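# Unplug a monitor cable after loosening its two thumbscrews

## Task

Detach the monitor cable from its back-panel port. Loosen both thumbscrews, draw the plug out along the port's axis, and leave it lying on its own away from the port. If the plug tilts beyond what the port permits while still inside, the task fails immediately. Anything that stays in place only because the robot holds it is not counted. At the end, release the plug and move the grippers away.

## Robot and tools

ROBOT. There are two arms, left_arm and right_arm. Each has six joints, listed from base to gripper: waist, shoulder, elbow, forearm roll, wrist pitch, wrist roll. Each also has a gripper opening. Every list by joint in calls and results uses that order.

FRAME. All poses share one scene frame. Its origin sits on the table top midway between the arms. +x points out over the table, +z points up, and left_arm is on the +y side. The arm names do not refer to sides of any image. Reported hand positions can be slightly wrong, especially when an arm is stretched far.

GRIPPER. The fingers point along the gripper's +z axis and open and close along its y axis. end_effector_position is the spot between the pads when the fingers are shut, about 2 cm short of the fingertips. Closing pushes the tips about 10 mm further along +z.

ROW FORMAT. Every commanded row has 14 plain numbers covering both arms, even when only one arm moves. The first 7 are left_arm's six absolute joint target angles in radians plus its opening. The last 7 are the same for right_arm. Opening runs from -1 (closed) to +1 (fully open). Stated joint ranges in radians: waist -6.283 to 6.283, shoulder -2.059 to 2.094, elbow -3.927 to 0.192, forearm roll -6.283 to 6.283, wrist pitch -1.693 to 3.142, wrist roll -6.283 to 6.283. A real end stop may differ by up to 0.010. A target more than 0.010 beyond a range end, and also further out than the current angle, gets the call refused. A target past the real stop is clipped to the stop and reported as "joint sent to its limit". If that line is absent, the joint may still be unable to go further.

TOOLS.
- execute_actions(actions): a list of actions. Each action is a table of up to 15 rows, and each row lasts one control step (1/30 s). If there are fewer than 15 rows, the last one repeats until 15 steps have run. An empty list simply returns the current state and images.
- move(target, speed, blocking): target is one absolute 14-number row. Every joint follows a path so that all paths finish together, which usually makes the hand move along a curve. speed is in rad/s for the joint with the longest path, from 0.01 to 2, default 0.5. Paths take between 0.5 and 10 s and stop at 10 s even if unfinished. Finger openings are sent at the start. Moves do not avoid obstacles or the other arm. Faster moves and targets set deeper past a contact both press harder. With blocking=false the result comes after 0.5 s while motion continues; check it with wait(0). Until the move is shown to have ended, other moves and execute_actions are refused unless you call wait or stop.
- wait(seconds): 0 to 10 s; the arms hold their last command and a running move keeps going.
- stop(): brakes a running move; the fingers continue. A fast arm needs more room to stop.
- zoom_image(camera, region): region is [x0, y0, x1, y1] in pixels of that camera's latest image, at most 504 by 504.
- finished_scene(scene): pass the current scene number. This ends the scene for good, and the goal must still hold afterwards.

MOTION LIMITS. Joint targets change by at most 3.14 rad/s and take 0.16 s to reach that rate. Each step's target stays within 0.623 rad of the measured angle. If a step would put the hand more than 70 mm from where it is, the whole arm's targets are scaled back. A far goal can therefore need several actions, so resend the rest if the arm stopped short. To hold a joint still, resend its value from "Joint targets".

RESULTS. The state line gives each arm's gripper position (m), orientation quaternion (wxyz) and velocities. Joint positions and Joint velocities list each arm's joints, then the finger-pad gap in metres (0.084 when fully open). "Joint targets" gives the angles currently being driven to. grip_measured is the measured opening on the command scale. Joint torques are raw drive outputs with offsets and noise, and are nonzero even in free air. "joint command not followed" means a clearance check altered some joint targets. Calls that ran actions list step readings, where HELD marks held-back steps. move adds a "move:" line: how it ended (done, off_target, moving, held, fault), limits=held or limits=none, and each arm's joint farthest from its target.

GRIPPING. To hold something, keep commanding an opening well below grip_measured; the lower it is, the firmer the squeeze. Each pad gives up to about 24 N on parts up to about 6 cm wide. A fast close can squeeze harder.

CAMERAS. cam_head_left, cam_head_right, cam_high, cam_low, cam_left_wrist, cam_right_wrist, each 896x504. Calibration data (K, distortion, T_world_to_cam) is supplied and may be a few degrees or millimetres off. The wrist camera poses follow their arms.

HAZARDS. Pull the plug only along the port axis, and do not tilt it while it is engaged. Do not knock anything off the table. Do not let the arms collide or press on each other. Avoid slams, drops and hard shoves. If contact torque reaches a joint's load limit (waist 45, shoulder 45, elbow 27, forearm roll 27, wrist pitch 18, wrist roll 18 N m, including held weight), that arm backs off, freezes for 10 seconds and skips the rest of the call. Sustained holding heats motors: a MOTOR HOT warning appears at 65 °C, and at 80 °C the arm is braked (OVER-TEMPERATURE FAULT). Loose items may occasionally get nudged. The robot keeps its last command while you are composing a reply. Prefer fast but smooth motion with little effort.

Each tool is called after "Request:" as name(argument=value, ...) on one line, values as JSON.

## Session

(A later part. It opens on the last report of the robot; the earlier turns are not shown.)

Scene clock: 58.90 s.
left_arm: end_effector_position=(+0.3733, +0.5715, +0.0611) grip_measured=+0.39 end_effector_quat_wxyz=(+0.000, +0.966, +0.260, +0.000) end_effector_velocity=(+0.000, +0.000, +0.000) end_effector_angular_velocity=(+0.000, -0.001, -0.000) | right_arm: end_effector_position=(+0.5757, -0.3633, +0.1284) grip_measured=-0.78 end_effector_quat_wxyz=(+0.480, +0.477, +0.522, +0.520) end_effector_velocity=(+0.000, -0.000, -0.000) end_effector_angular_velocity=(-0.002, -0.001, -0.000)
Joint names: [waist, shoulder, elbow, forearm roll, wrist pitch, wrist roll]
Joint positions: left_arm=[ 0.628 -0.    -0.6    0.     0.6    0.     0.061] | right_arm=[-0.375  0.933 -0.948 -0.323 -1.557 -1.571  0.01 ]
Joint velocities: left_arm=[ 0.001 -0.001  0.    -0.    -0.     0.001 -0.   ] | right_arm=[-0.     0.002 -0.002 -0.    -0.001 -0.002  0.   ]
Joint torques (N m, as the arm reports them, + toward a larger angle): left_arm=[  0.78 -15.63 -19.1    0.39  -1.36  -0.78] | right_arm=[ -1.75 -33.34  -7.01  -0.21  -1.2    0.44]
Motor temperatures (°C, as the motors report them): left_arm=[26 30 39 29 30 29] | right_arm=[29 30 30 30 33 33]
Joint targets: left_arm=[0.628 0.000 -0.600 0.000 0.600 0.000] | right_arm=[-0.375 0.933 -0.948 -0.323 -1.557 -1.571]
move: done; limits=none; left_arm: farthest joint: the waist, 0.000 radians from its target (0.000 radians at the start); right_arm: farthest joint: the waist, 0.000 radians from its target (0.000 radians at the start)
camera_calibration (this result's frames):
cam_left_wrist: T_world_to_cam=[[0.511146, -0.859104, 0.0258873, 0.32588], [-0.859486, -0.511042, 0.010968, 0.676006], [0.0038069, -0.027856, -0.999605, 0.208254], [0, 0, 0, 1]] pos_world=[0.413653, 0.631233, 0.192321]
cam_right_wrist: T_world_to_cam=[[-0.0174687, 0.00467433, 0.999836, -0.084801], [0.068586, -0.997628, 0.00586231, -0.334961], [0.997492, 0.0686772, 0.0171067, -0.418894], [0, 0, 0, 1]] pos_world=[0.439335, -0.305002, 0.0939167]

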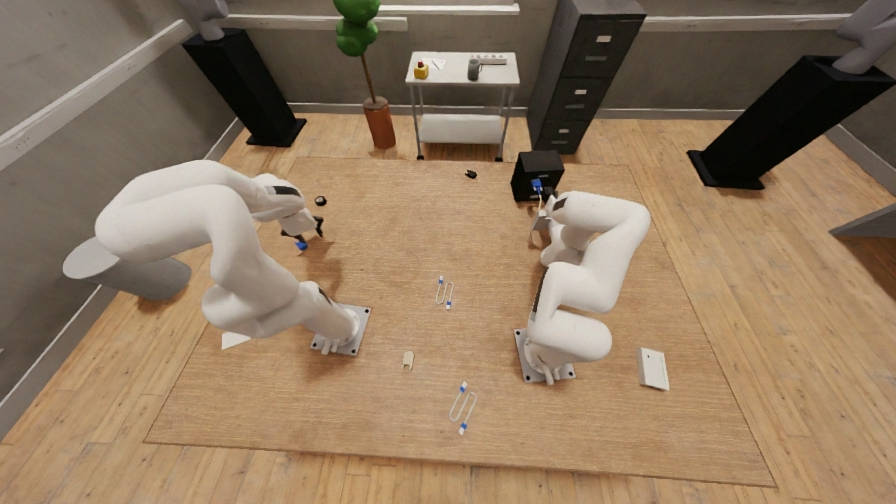

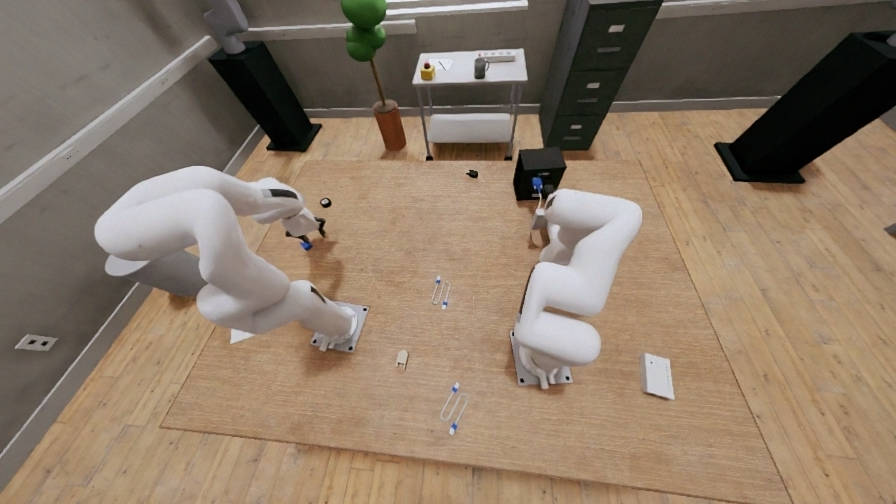

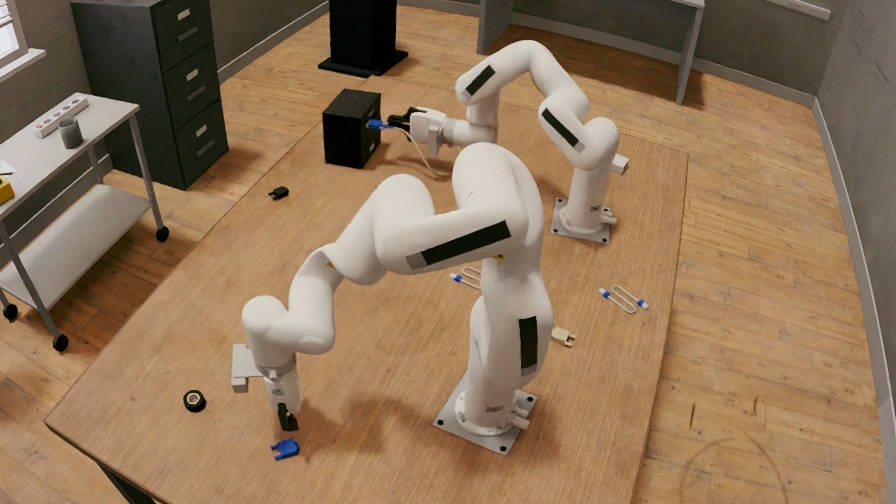

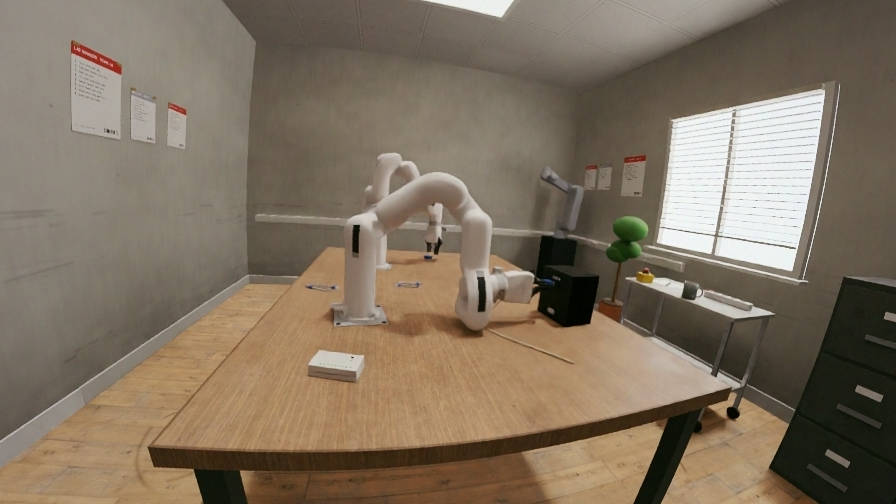

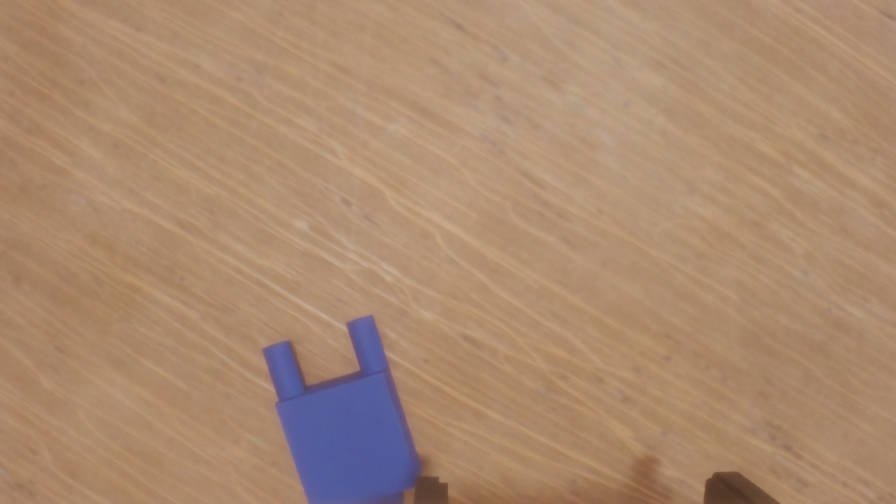

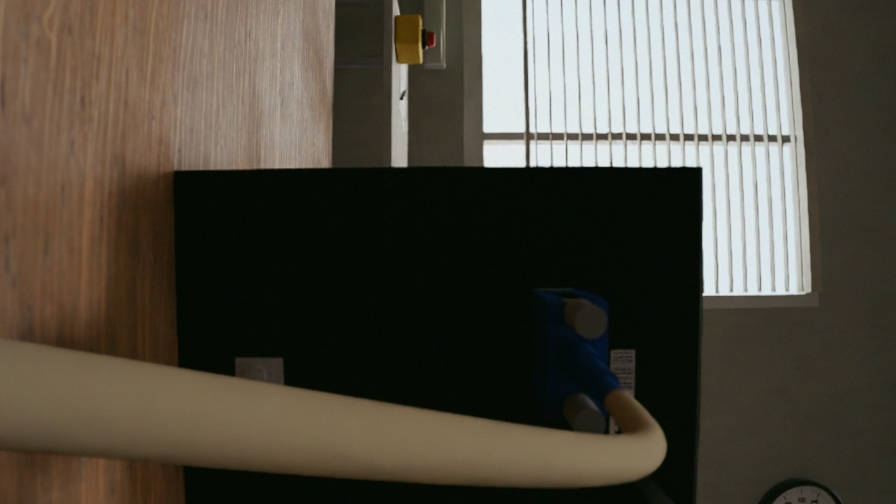

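Request:
move(target=[0.628,0,-0.6,0,0.6,0,0.4,-0.375,0.928,-0.945,-0.3234,-1.555,-1.571,-0.6], speed=0.05)

Request:
move(target=[0.628,0,-0.6,0,0.6,0,0.4,-0.35,0.928,-0.945,-0.3234,-1.555,-1.571,-0.6], speed=0.03)

Request:
move(target=[0.628,0,-0.6,0,0.6,0,0.4,-0.35,0.928,-0.945,-0.3234,-1.555,-1.571,-1])

Scene clock: 74.37 s.
left_arm: end_effector_position=(+0.3733, +0.5715, +0.0611) grip_measured=+0.39 end_effector_quat_wxyz=(+0.000, +0.966, +0.260, +0.000) end_effector_velocity=(-0.000, +0.000, +0.000) end_effector_angular_velocity=(+0.000, -0.000, +0.002) | right_arm: end_effector_position=(+0.5758, -0.3633, +0.1296) grip_measured=-0.62 end_effector_quat_wxyz=(+0.480, +0.477, +0.522, +0.520) end_effector_velocity=(+0.000, -0.000, +0.001) end_effector_angular_velocity=(-0.000, -0.001, -0.000)
Joint names: [waist, shoulder, elbow, forearm roll, wrist pitch, wrist roll]
Joint positions: left_arm=[ 0.628 -0.    -0.6   -0.     0.6    0.     0.061] | right_arm=[-0.375  0.928 -0.945 -0.323 -1.555 -1.571  0.017]
Joint velocities: left_arm=[ 0.001  0.    -0.    -0.    -0.    -0.001  0.   ] | right_arm=[-0.    -0.002  0.001  0.     0.     0.    -0.   ]
Joint torques (N m, as the arm reports them, + toward a larger angle): left_arm=[  0.91 -15.2  -19.24   0.67  -1.34  -0.71] | right_arm=[ -1.87 -33.14  -6.78  -0.26  -1.17   0.61]
Motor temperatures (°C, as the motors report them): left_arm=[26 30 39 29 30 29] | right_arm=[29 30 30 30 33 33]
Joint targets: left_arm=[0.628 0.000 -0.600 0.000 0.600 0.000] | right_arm=[-0.375 0.928 -0.945 -0.323 -1.555 -1.571]
move: done; limits=none; left_arm: farthest joint: the waist, 0.000 radians from its target (0.000 radians at the start); right_arm: farthest joint: the waist, 0.000 radians from its target (0.000 radians at the start)
camera_calibration (this result's frames):
cam_left_wrist: T_world_to_cam=[[0.511146, -0.859104, 0.0258874, 0.32588], [-0.859485, -0.511042, 0.0109684, 0.676006], [0.0038066, -0.0278563, -0.999605, 0.208255], [0, 0, 0, 1]] pos_world=[0.413653, 0.631233, 0.192321]
cam_right_wrist: T_world_to_cam=[[-0.0172113, 0.00527258, 0.999838, -0.0859741], [0.0685714, -0.997625, 0.00644131, -0.335008], [0.997498, 0.0686711, 0.0168089, -0.418945], [0, 0, 0, 1]] pos_world=[0.439389, -0.30499, 0.09516]

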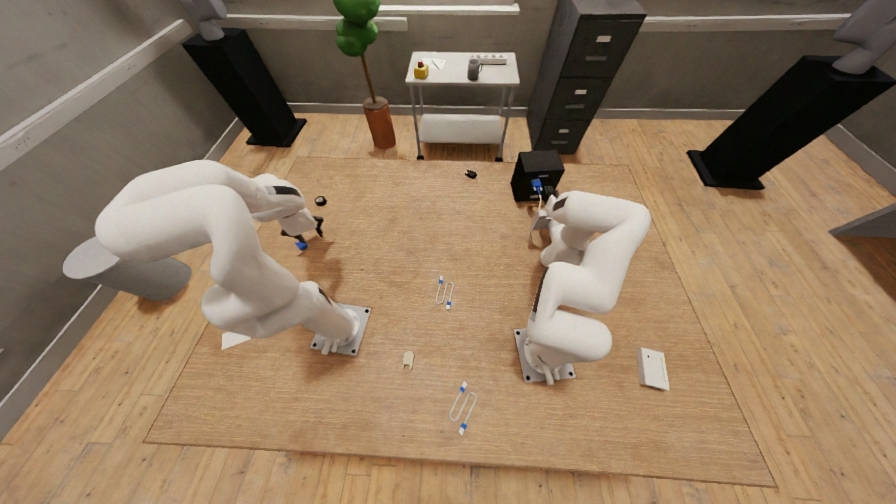

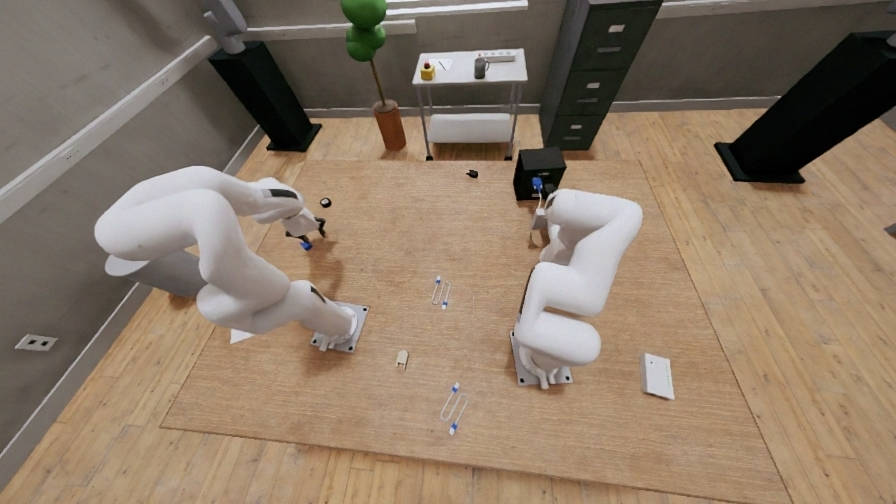

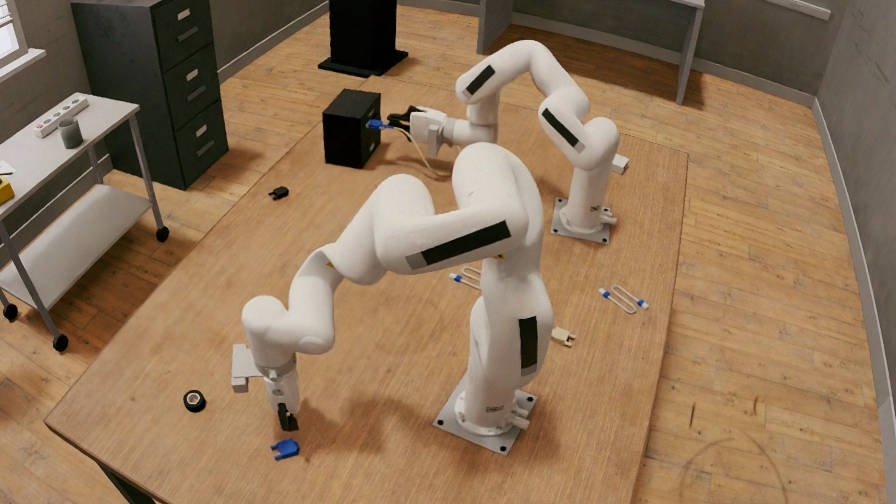

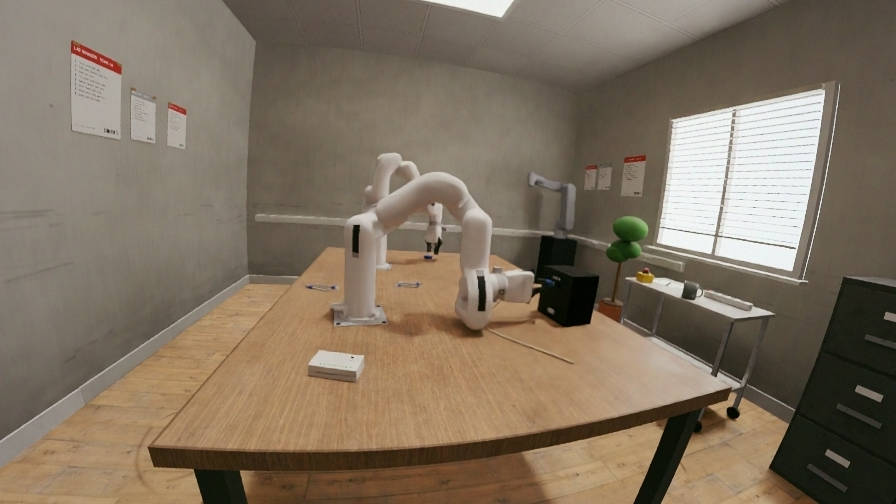

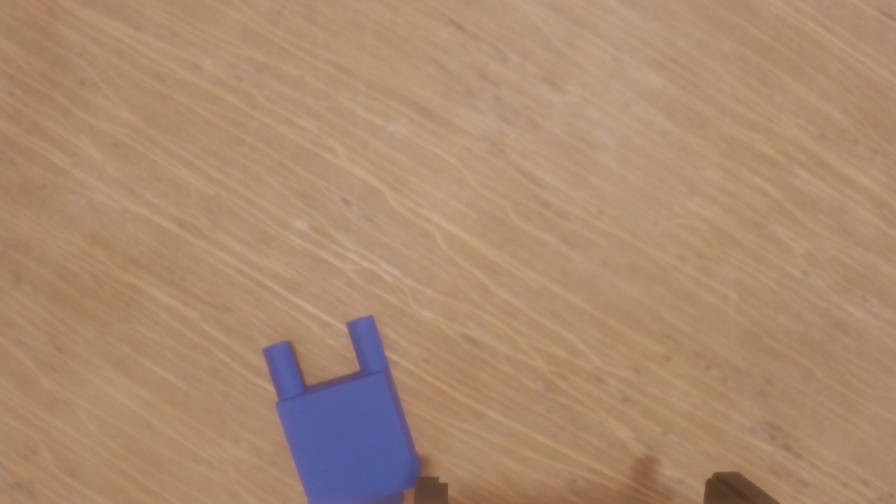

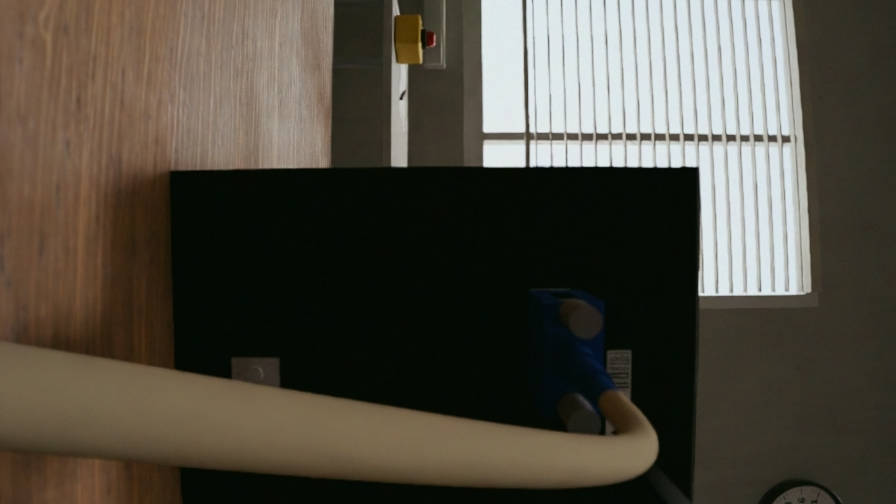

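Scene clock: 75.47 s.
left_arm: end_effector_position=(+0.3733, +0.5715, +0.0611) grip_measured=+0.39 end_effector_quat_wxyz=(+0.000, +0.966, +0.260, +0.000) end_effector_velocity=(-0.001, -0.000, -0.001) end_effector_angular_velocity=(-0.001, +0.002, -0.000) | right_arm: end_effector_position=(+0.5771, -0.3488, +0.1297) grip_measured=-0.62 end_effector_quat_wxyz=(+0.473, +0.470, +0.528, +0.525) end_effector_velocity=(+0.000, +0.001, +0.000) end_effector_angular_velocity=(-0.001, -0.001, +0.002)
Joint names: [waist, shoulder, elbow, forearm roll, wrist pitch, wrist roll]
Joint positions: left_arm=[ 0.628 -0.    -0.6   -0.     0.6    0.     0.061] | right_arm=[-0.35   0.928 -0.945 -0.323 -1.555 -1.571  0.017]
Joint velocities: left_arm=[ 0.    -0.     0.002  0.     0.    -0.    -0.   ] | right_arm=[ 0.002 -0.    -0.     0.    -0.001 -0.001  0.   ]
Joint torques (N m, as the arm reports them, + toward a larger angle): left_arm=[ -0.19 -16.14 -19.79   0.1   -1.15  -0.69] | right_arm=[ -2.05 -33.19  -7.22  -0.48  -1.18   0.37]
Motor temperatures (°C, as the motors report them): left_arm=[26 30 39 29 30 29] | right_arm=[29 30 30 30 33 33]
Joint targets: left_arm=[0.628 0.000 -0.600 0.000 0.600 0.000] | right_arm=[-0.350 0.928 -0.945 -0.323 -1.555 -1.571]
move: done; limits=none; left_arm: farthest joint: the waist, 0.000 radians from its target (0.000 radians at the start); right_arm: farthest joint: the waist, 0.000 radians from its target (0.025 radians at the start)
camera_calibration (this result's frames):
cam_left_wrist: T_world_to_cam=[[0.511146, -0.859104, 0.0258874, 0.32588], [-0.859486, -0.511042, 0.0109682, 0.676006], [0.00380676, -0.0278562, -0.999605, 0.208254], [0, 0, 0, 1]] pos_world=[0.413653, 0.631233, 0.192321]
cam_right_wrist: T_world_to_cam=[[-0.0173353, 0.004855, 0.999838, -0.0861266], [0.0932668, -0.99562, 0.00645159, -0.334197], [0.99549, 0.0933635, 0.0168066, -0.411456], [0, 0, 0, 1]] pos_world=[0.439277, -0.2939, 0.095184]

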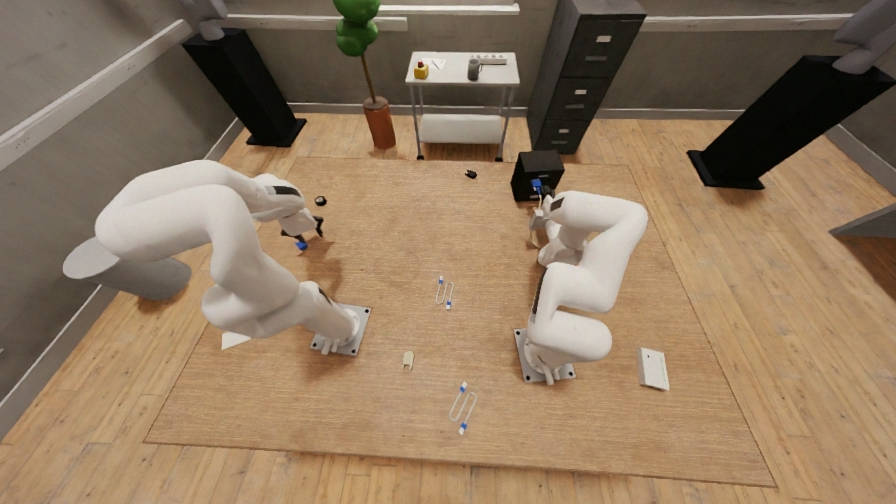

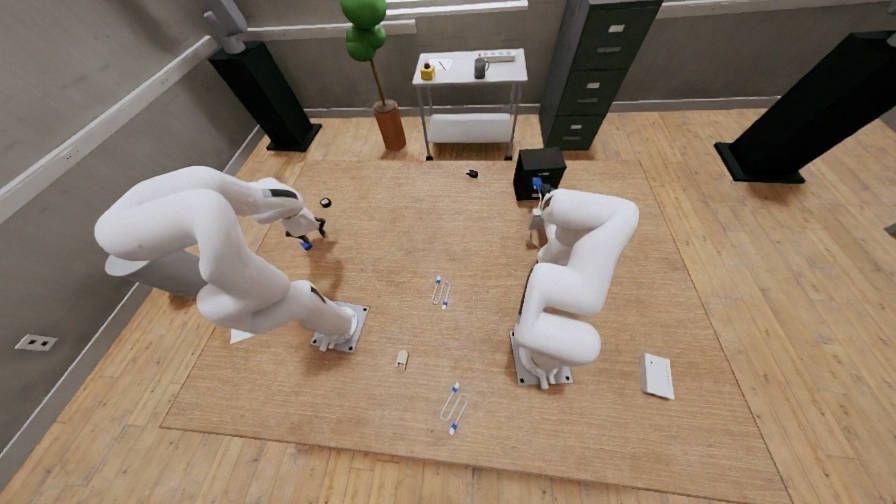

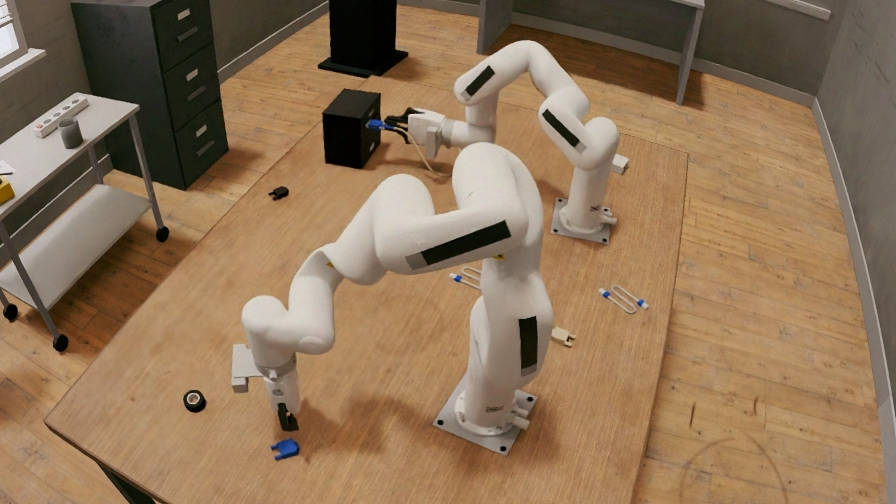

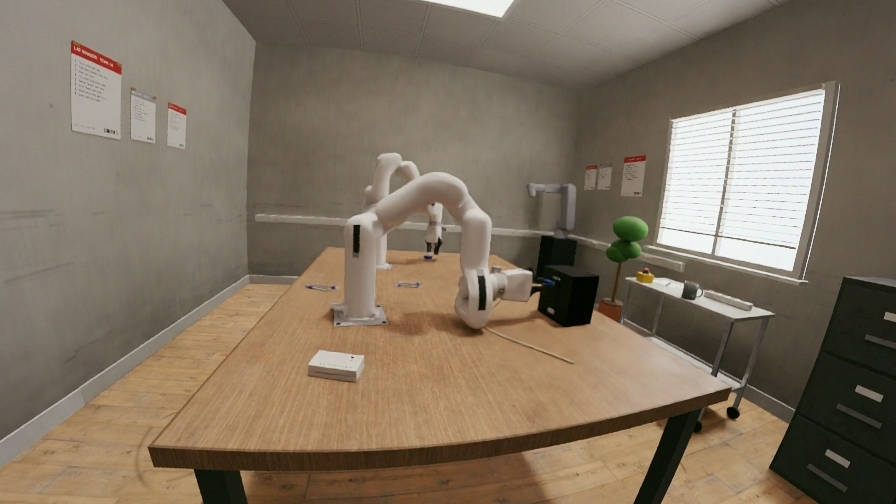

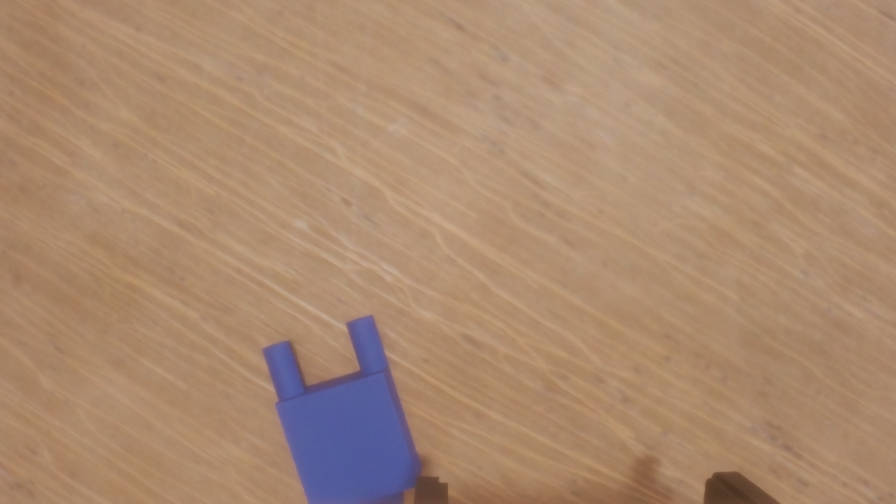

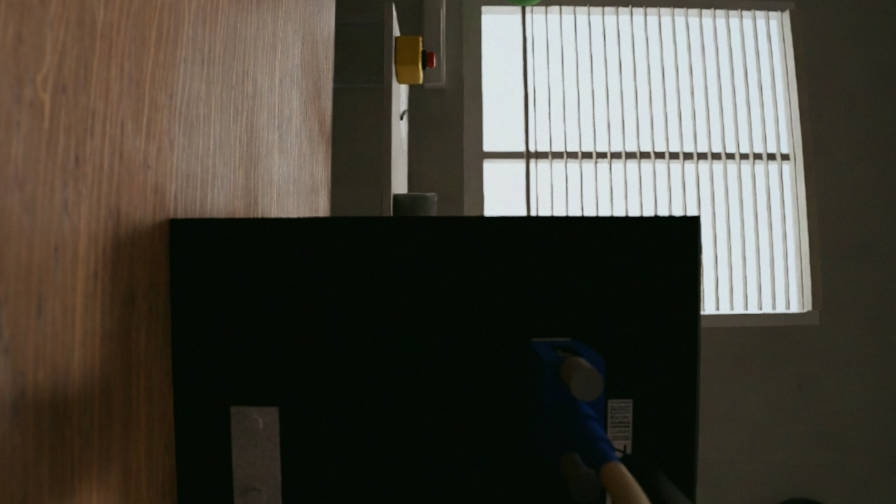

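Scene clock: 76.17 s.
left_arm: end_effector_position=(+0.3733, +0.5715, +0.0611) grip_measured=+0.39 end_effector_quat_wxyz=(+0.000, +0.966, +0.260, +0.000) end_effector_velocity=(+0.001, +0.000, +0.000) end_effector_angular_velocity=(-0.000, -0.000, +0.001) | right_arm: end_effector_position=(+0.5771, -0.3487, +0.1294) grip_measured=-0.85 end_effector_quat_wxyz=(+0.473, +0.470, +0.528, +0.525) end_effector_velocity=(-0.000, +0.000, -0.000) end_effector_angular_velocity=(-0.001, -0.000, +0.001)
Joint names: [waist, shoulder, elbow, forearm roll, wrist pitch, wrist roll]
Joint positions: left_arm=[ 0.628  0.    -0.6    0.     0.6    0.     0.061] | right_arm=[-0.35   0.928 -0.945 -0.323 -1.555 -1.571  0.007]
Joint velocities: left_arm=[-0.     0.001 -0.002 -0.     0.001 -0.001 -0.   ] | right_arm=[ 0.     0.     0.    -0.    -0.    -0.001 -0.   ]
Joint torques (N m, as the arm reports them, + toward a larger angle): left_arm=[  1.25 -15.28 -19.49   0.2   -1.58  -0.7 ] | right_arm=[ -1.   -34.73  -7.11  -0.6   -2.05   0.51]
Motor temperatures (°C, as the motors report them): left_arm=[26 30 39 29 30 29] | right_arm=[29 30 30 30 34 33]
Joint targets: left_arm=[0.628 0.000 -0.600 0.000 0.600 0.000] | right_arm=[-0.350 0.928 -0.945 -0.323 -1.555 -1.571]
move: done; limits=none; left_arm: farthest joint: the waist, 0.000 radians from its target (0.000 radians at the start); right_arm: farthest joint: the waist, 0.000 radians from its target (0.000 radians at the start)
camera_calibration (this result's frames):
cam_left_wrist: T_world_to_cam=[[0.511146, -0.859104, 0.0258874, 0.32588], [-0.859486, -0.511042, 0.0109681, 0.676006], [0.00380682, -0.0278561, -0.999605, 0.208254], [0, 0, 0, 1]] pos_world=[0.413653, 0.631233, 0.192321]
cam_right_wrist: T_world_to_cam=[[-0.0167123, 0.00485913, 0.999849, -0.0862615], [0.093294, -0.995618, 0.00639796, -0.334146], [0.995498, 0.0933868, 0.0161858, -0.411378], [0, 0, 0, 1]] pos_world=[0.439259, -0.293846, 0.0950448]

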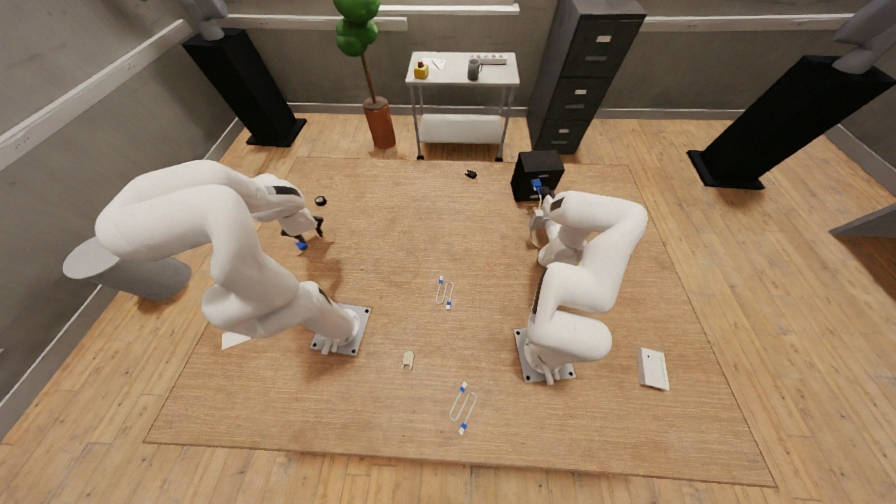

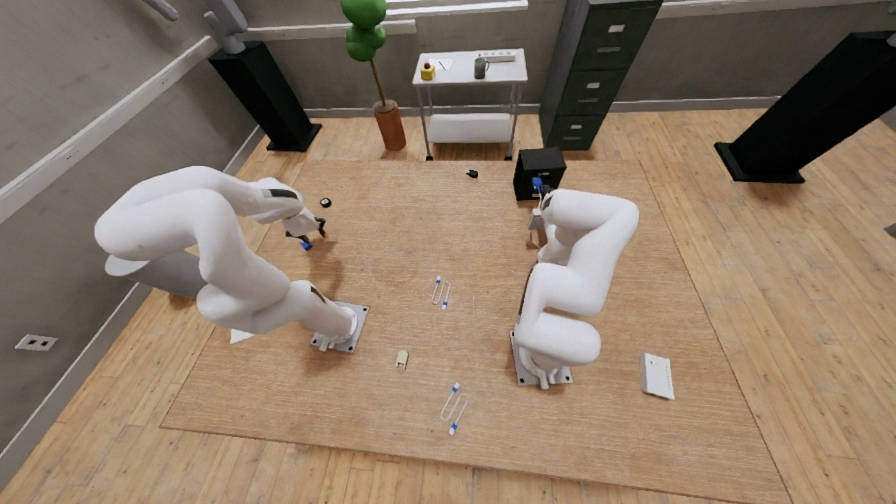

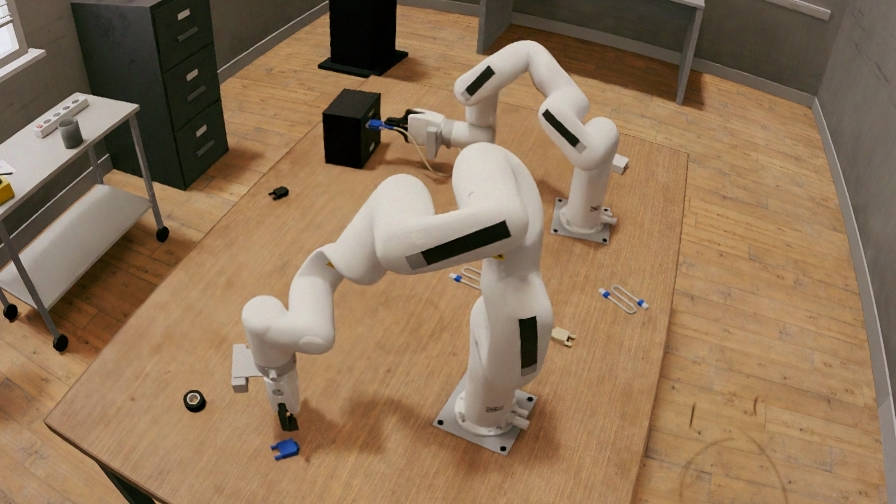

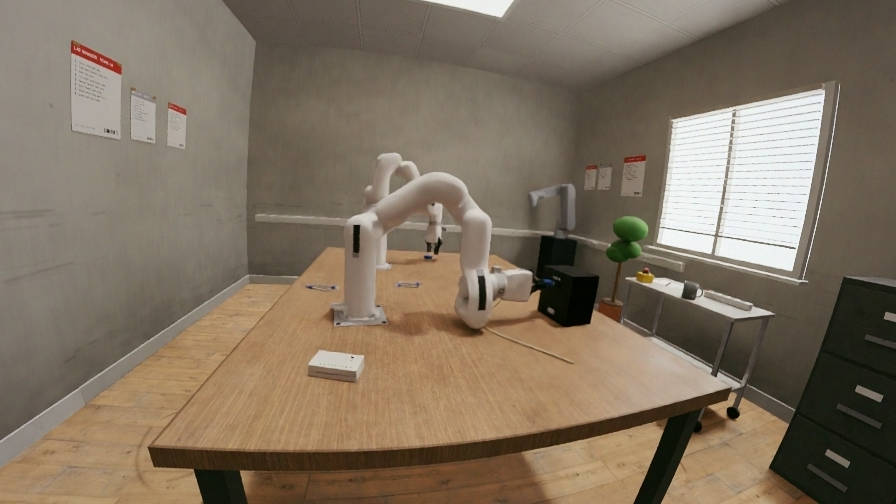

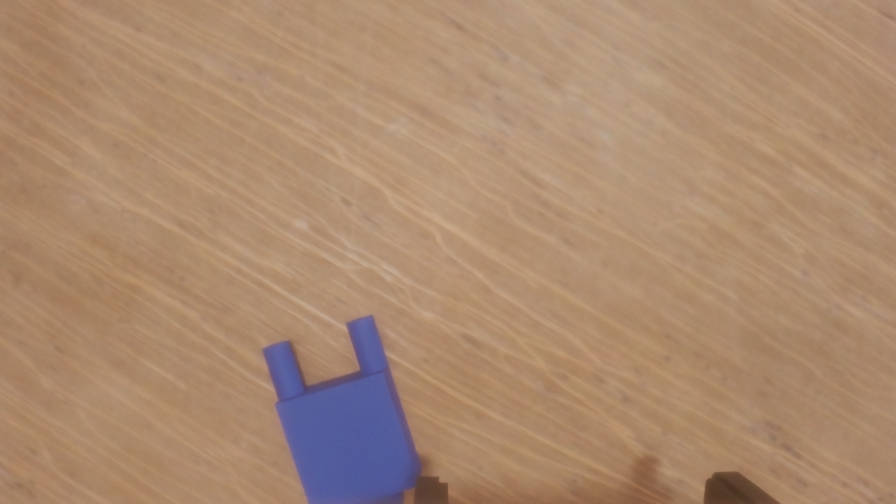

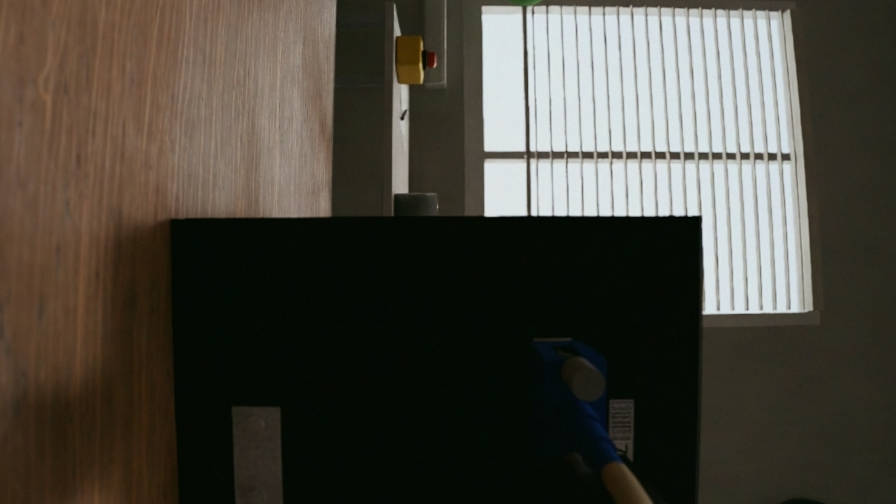

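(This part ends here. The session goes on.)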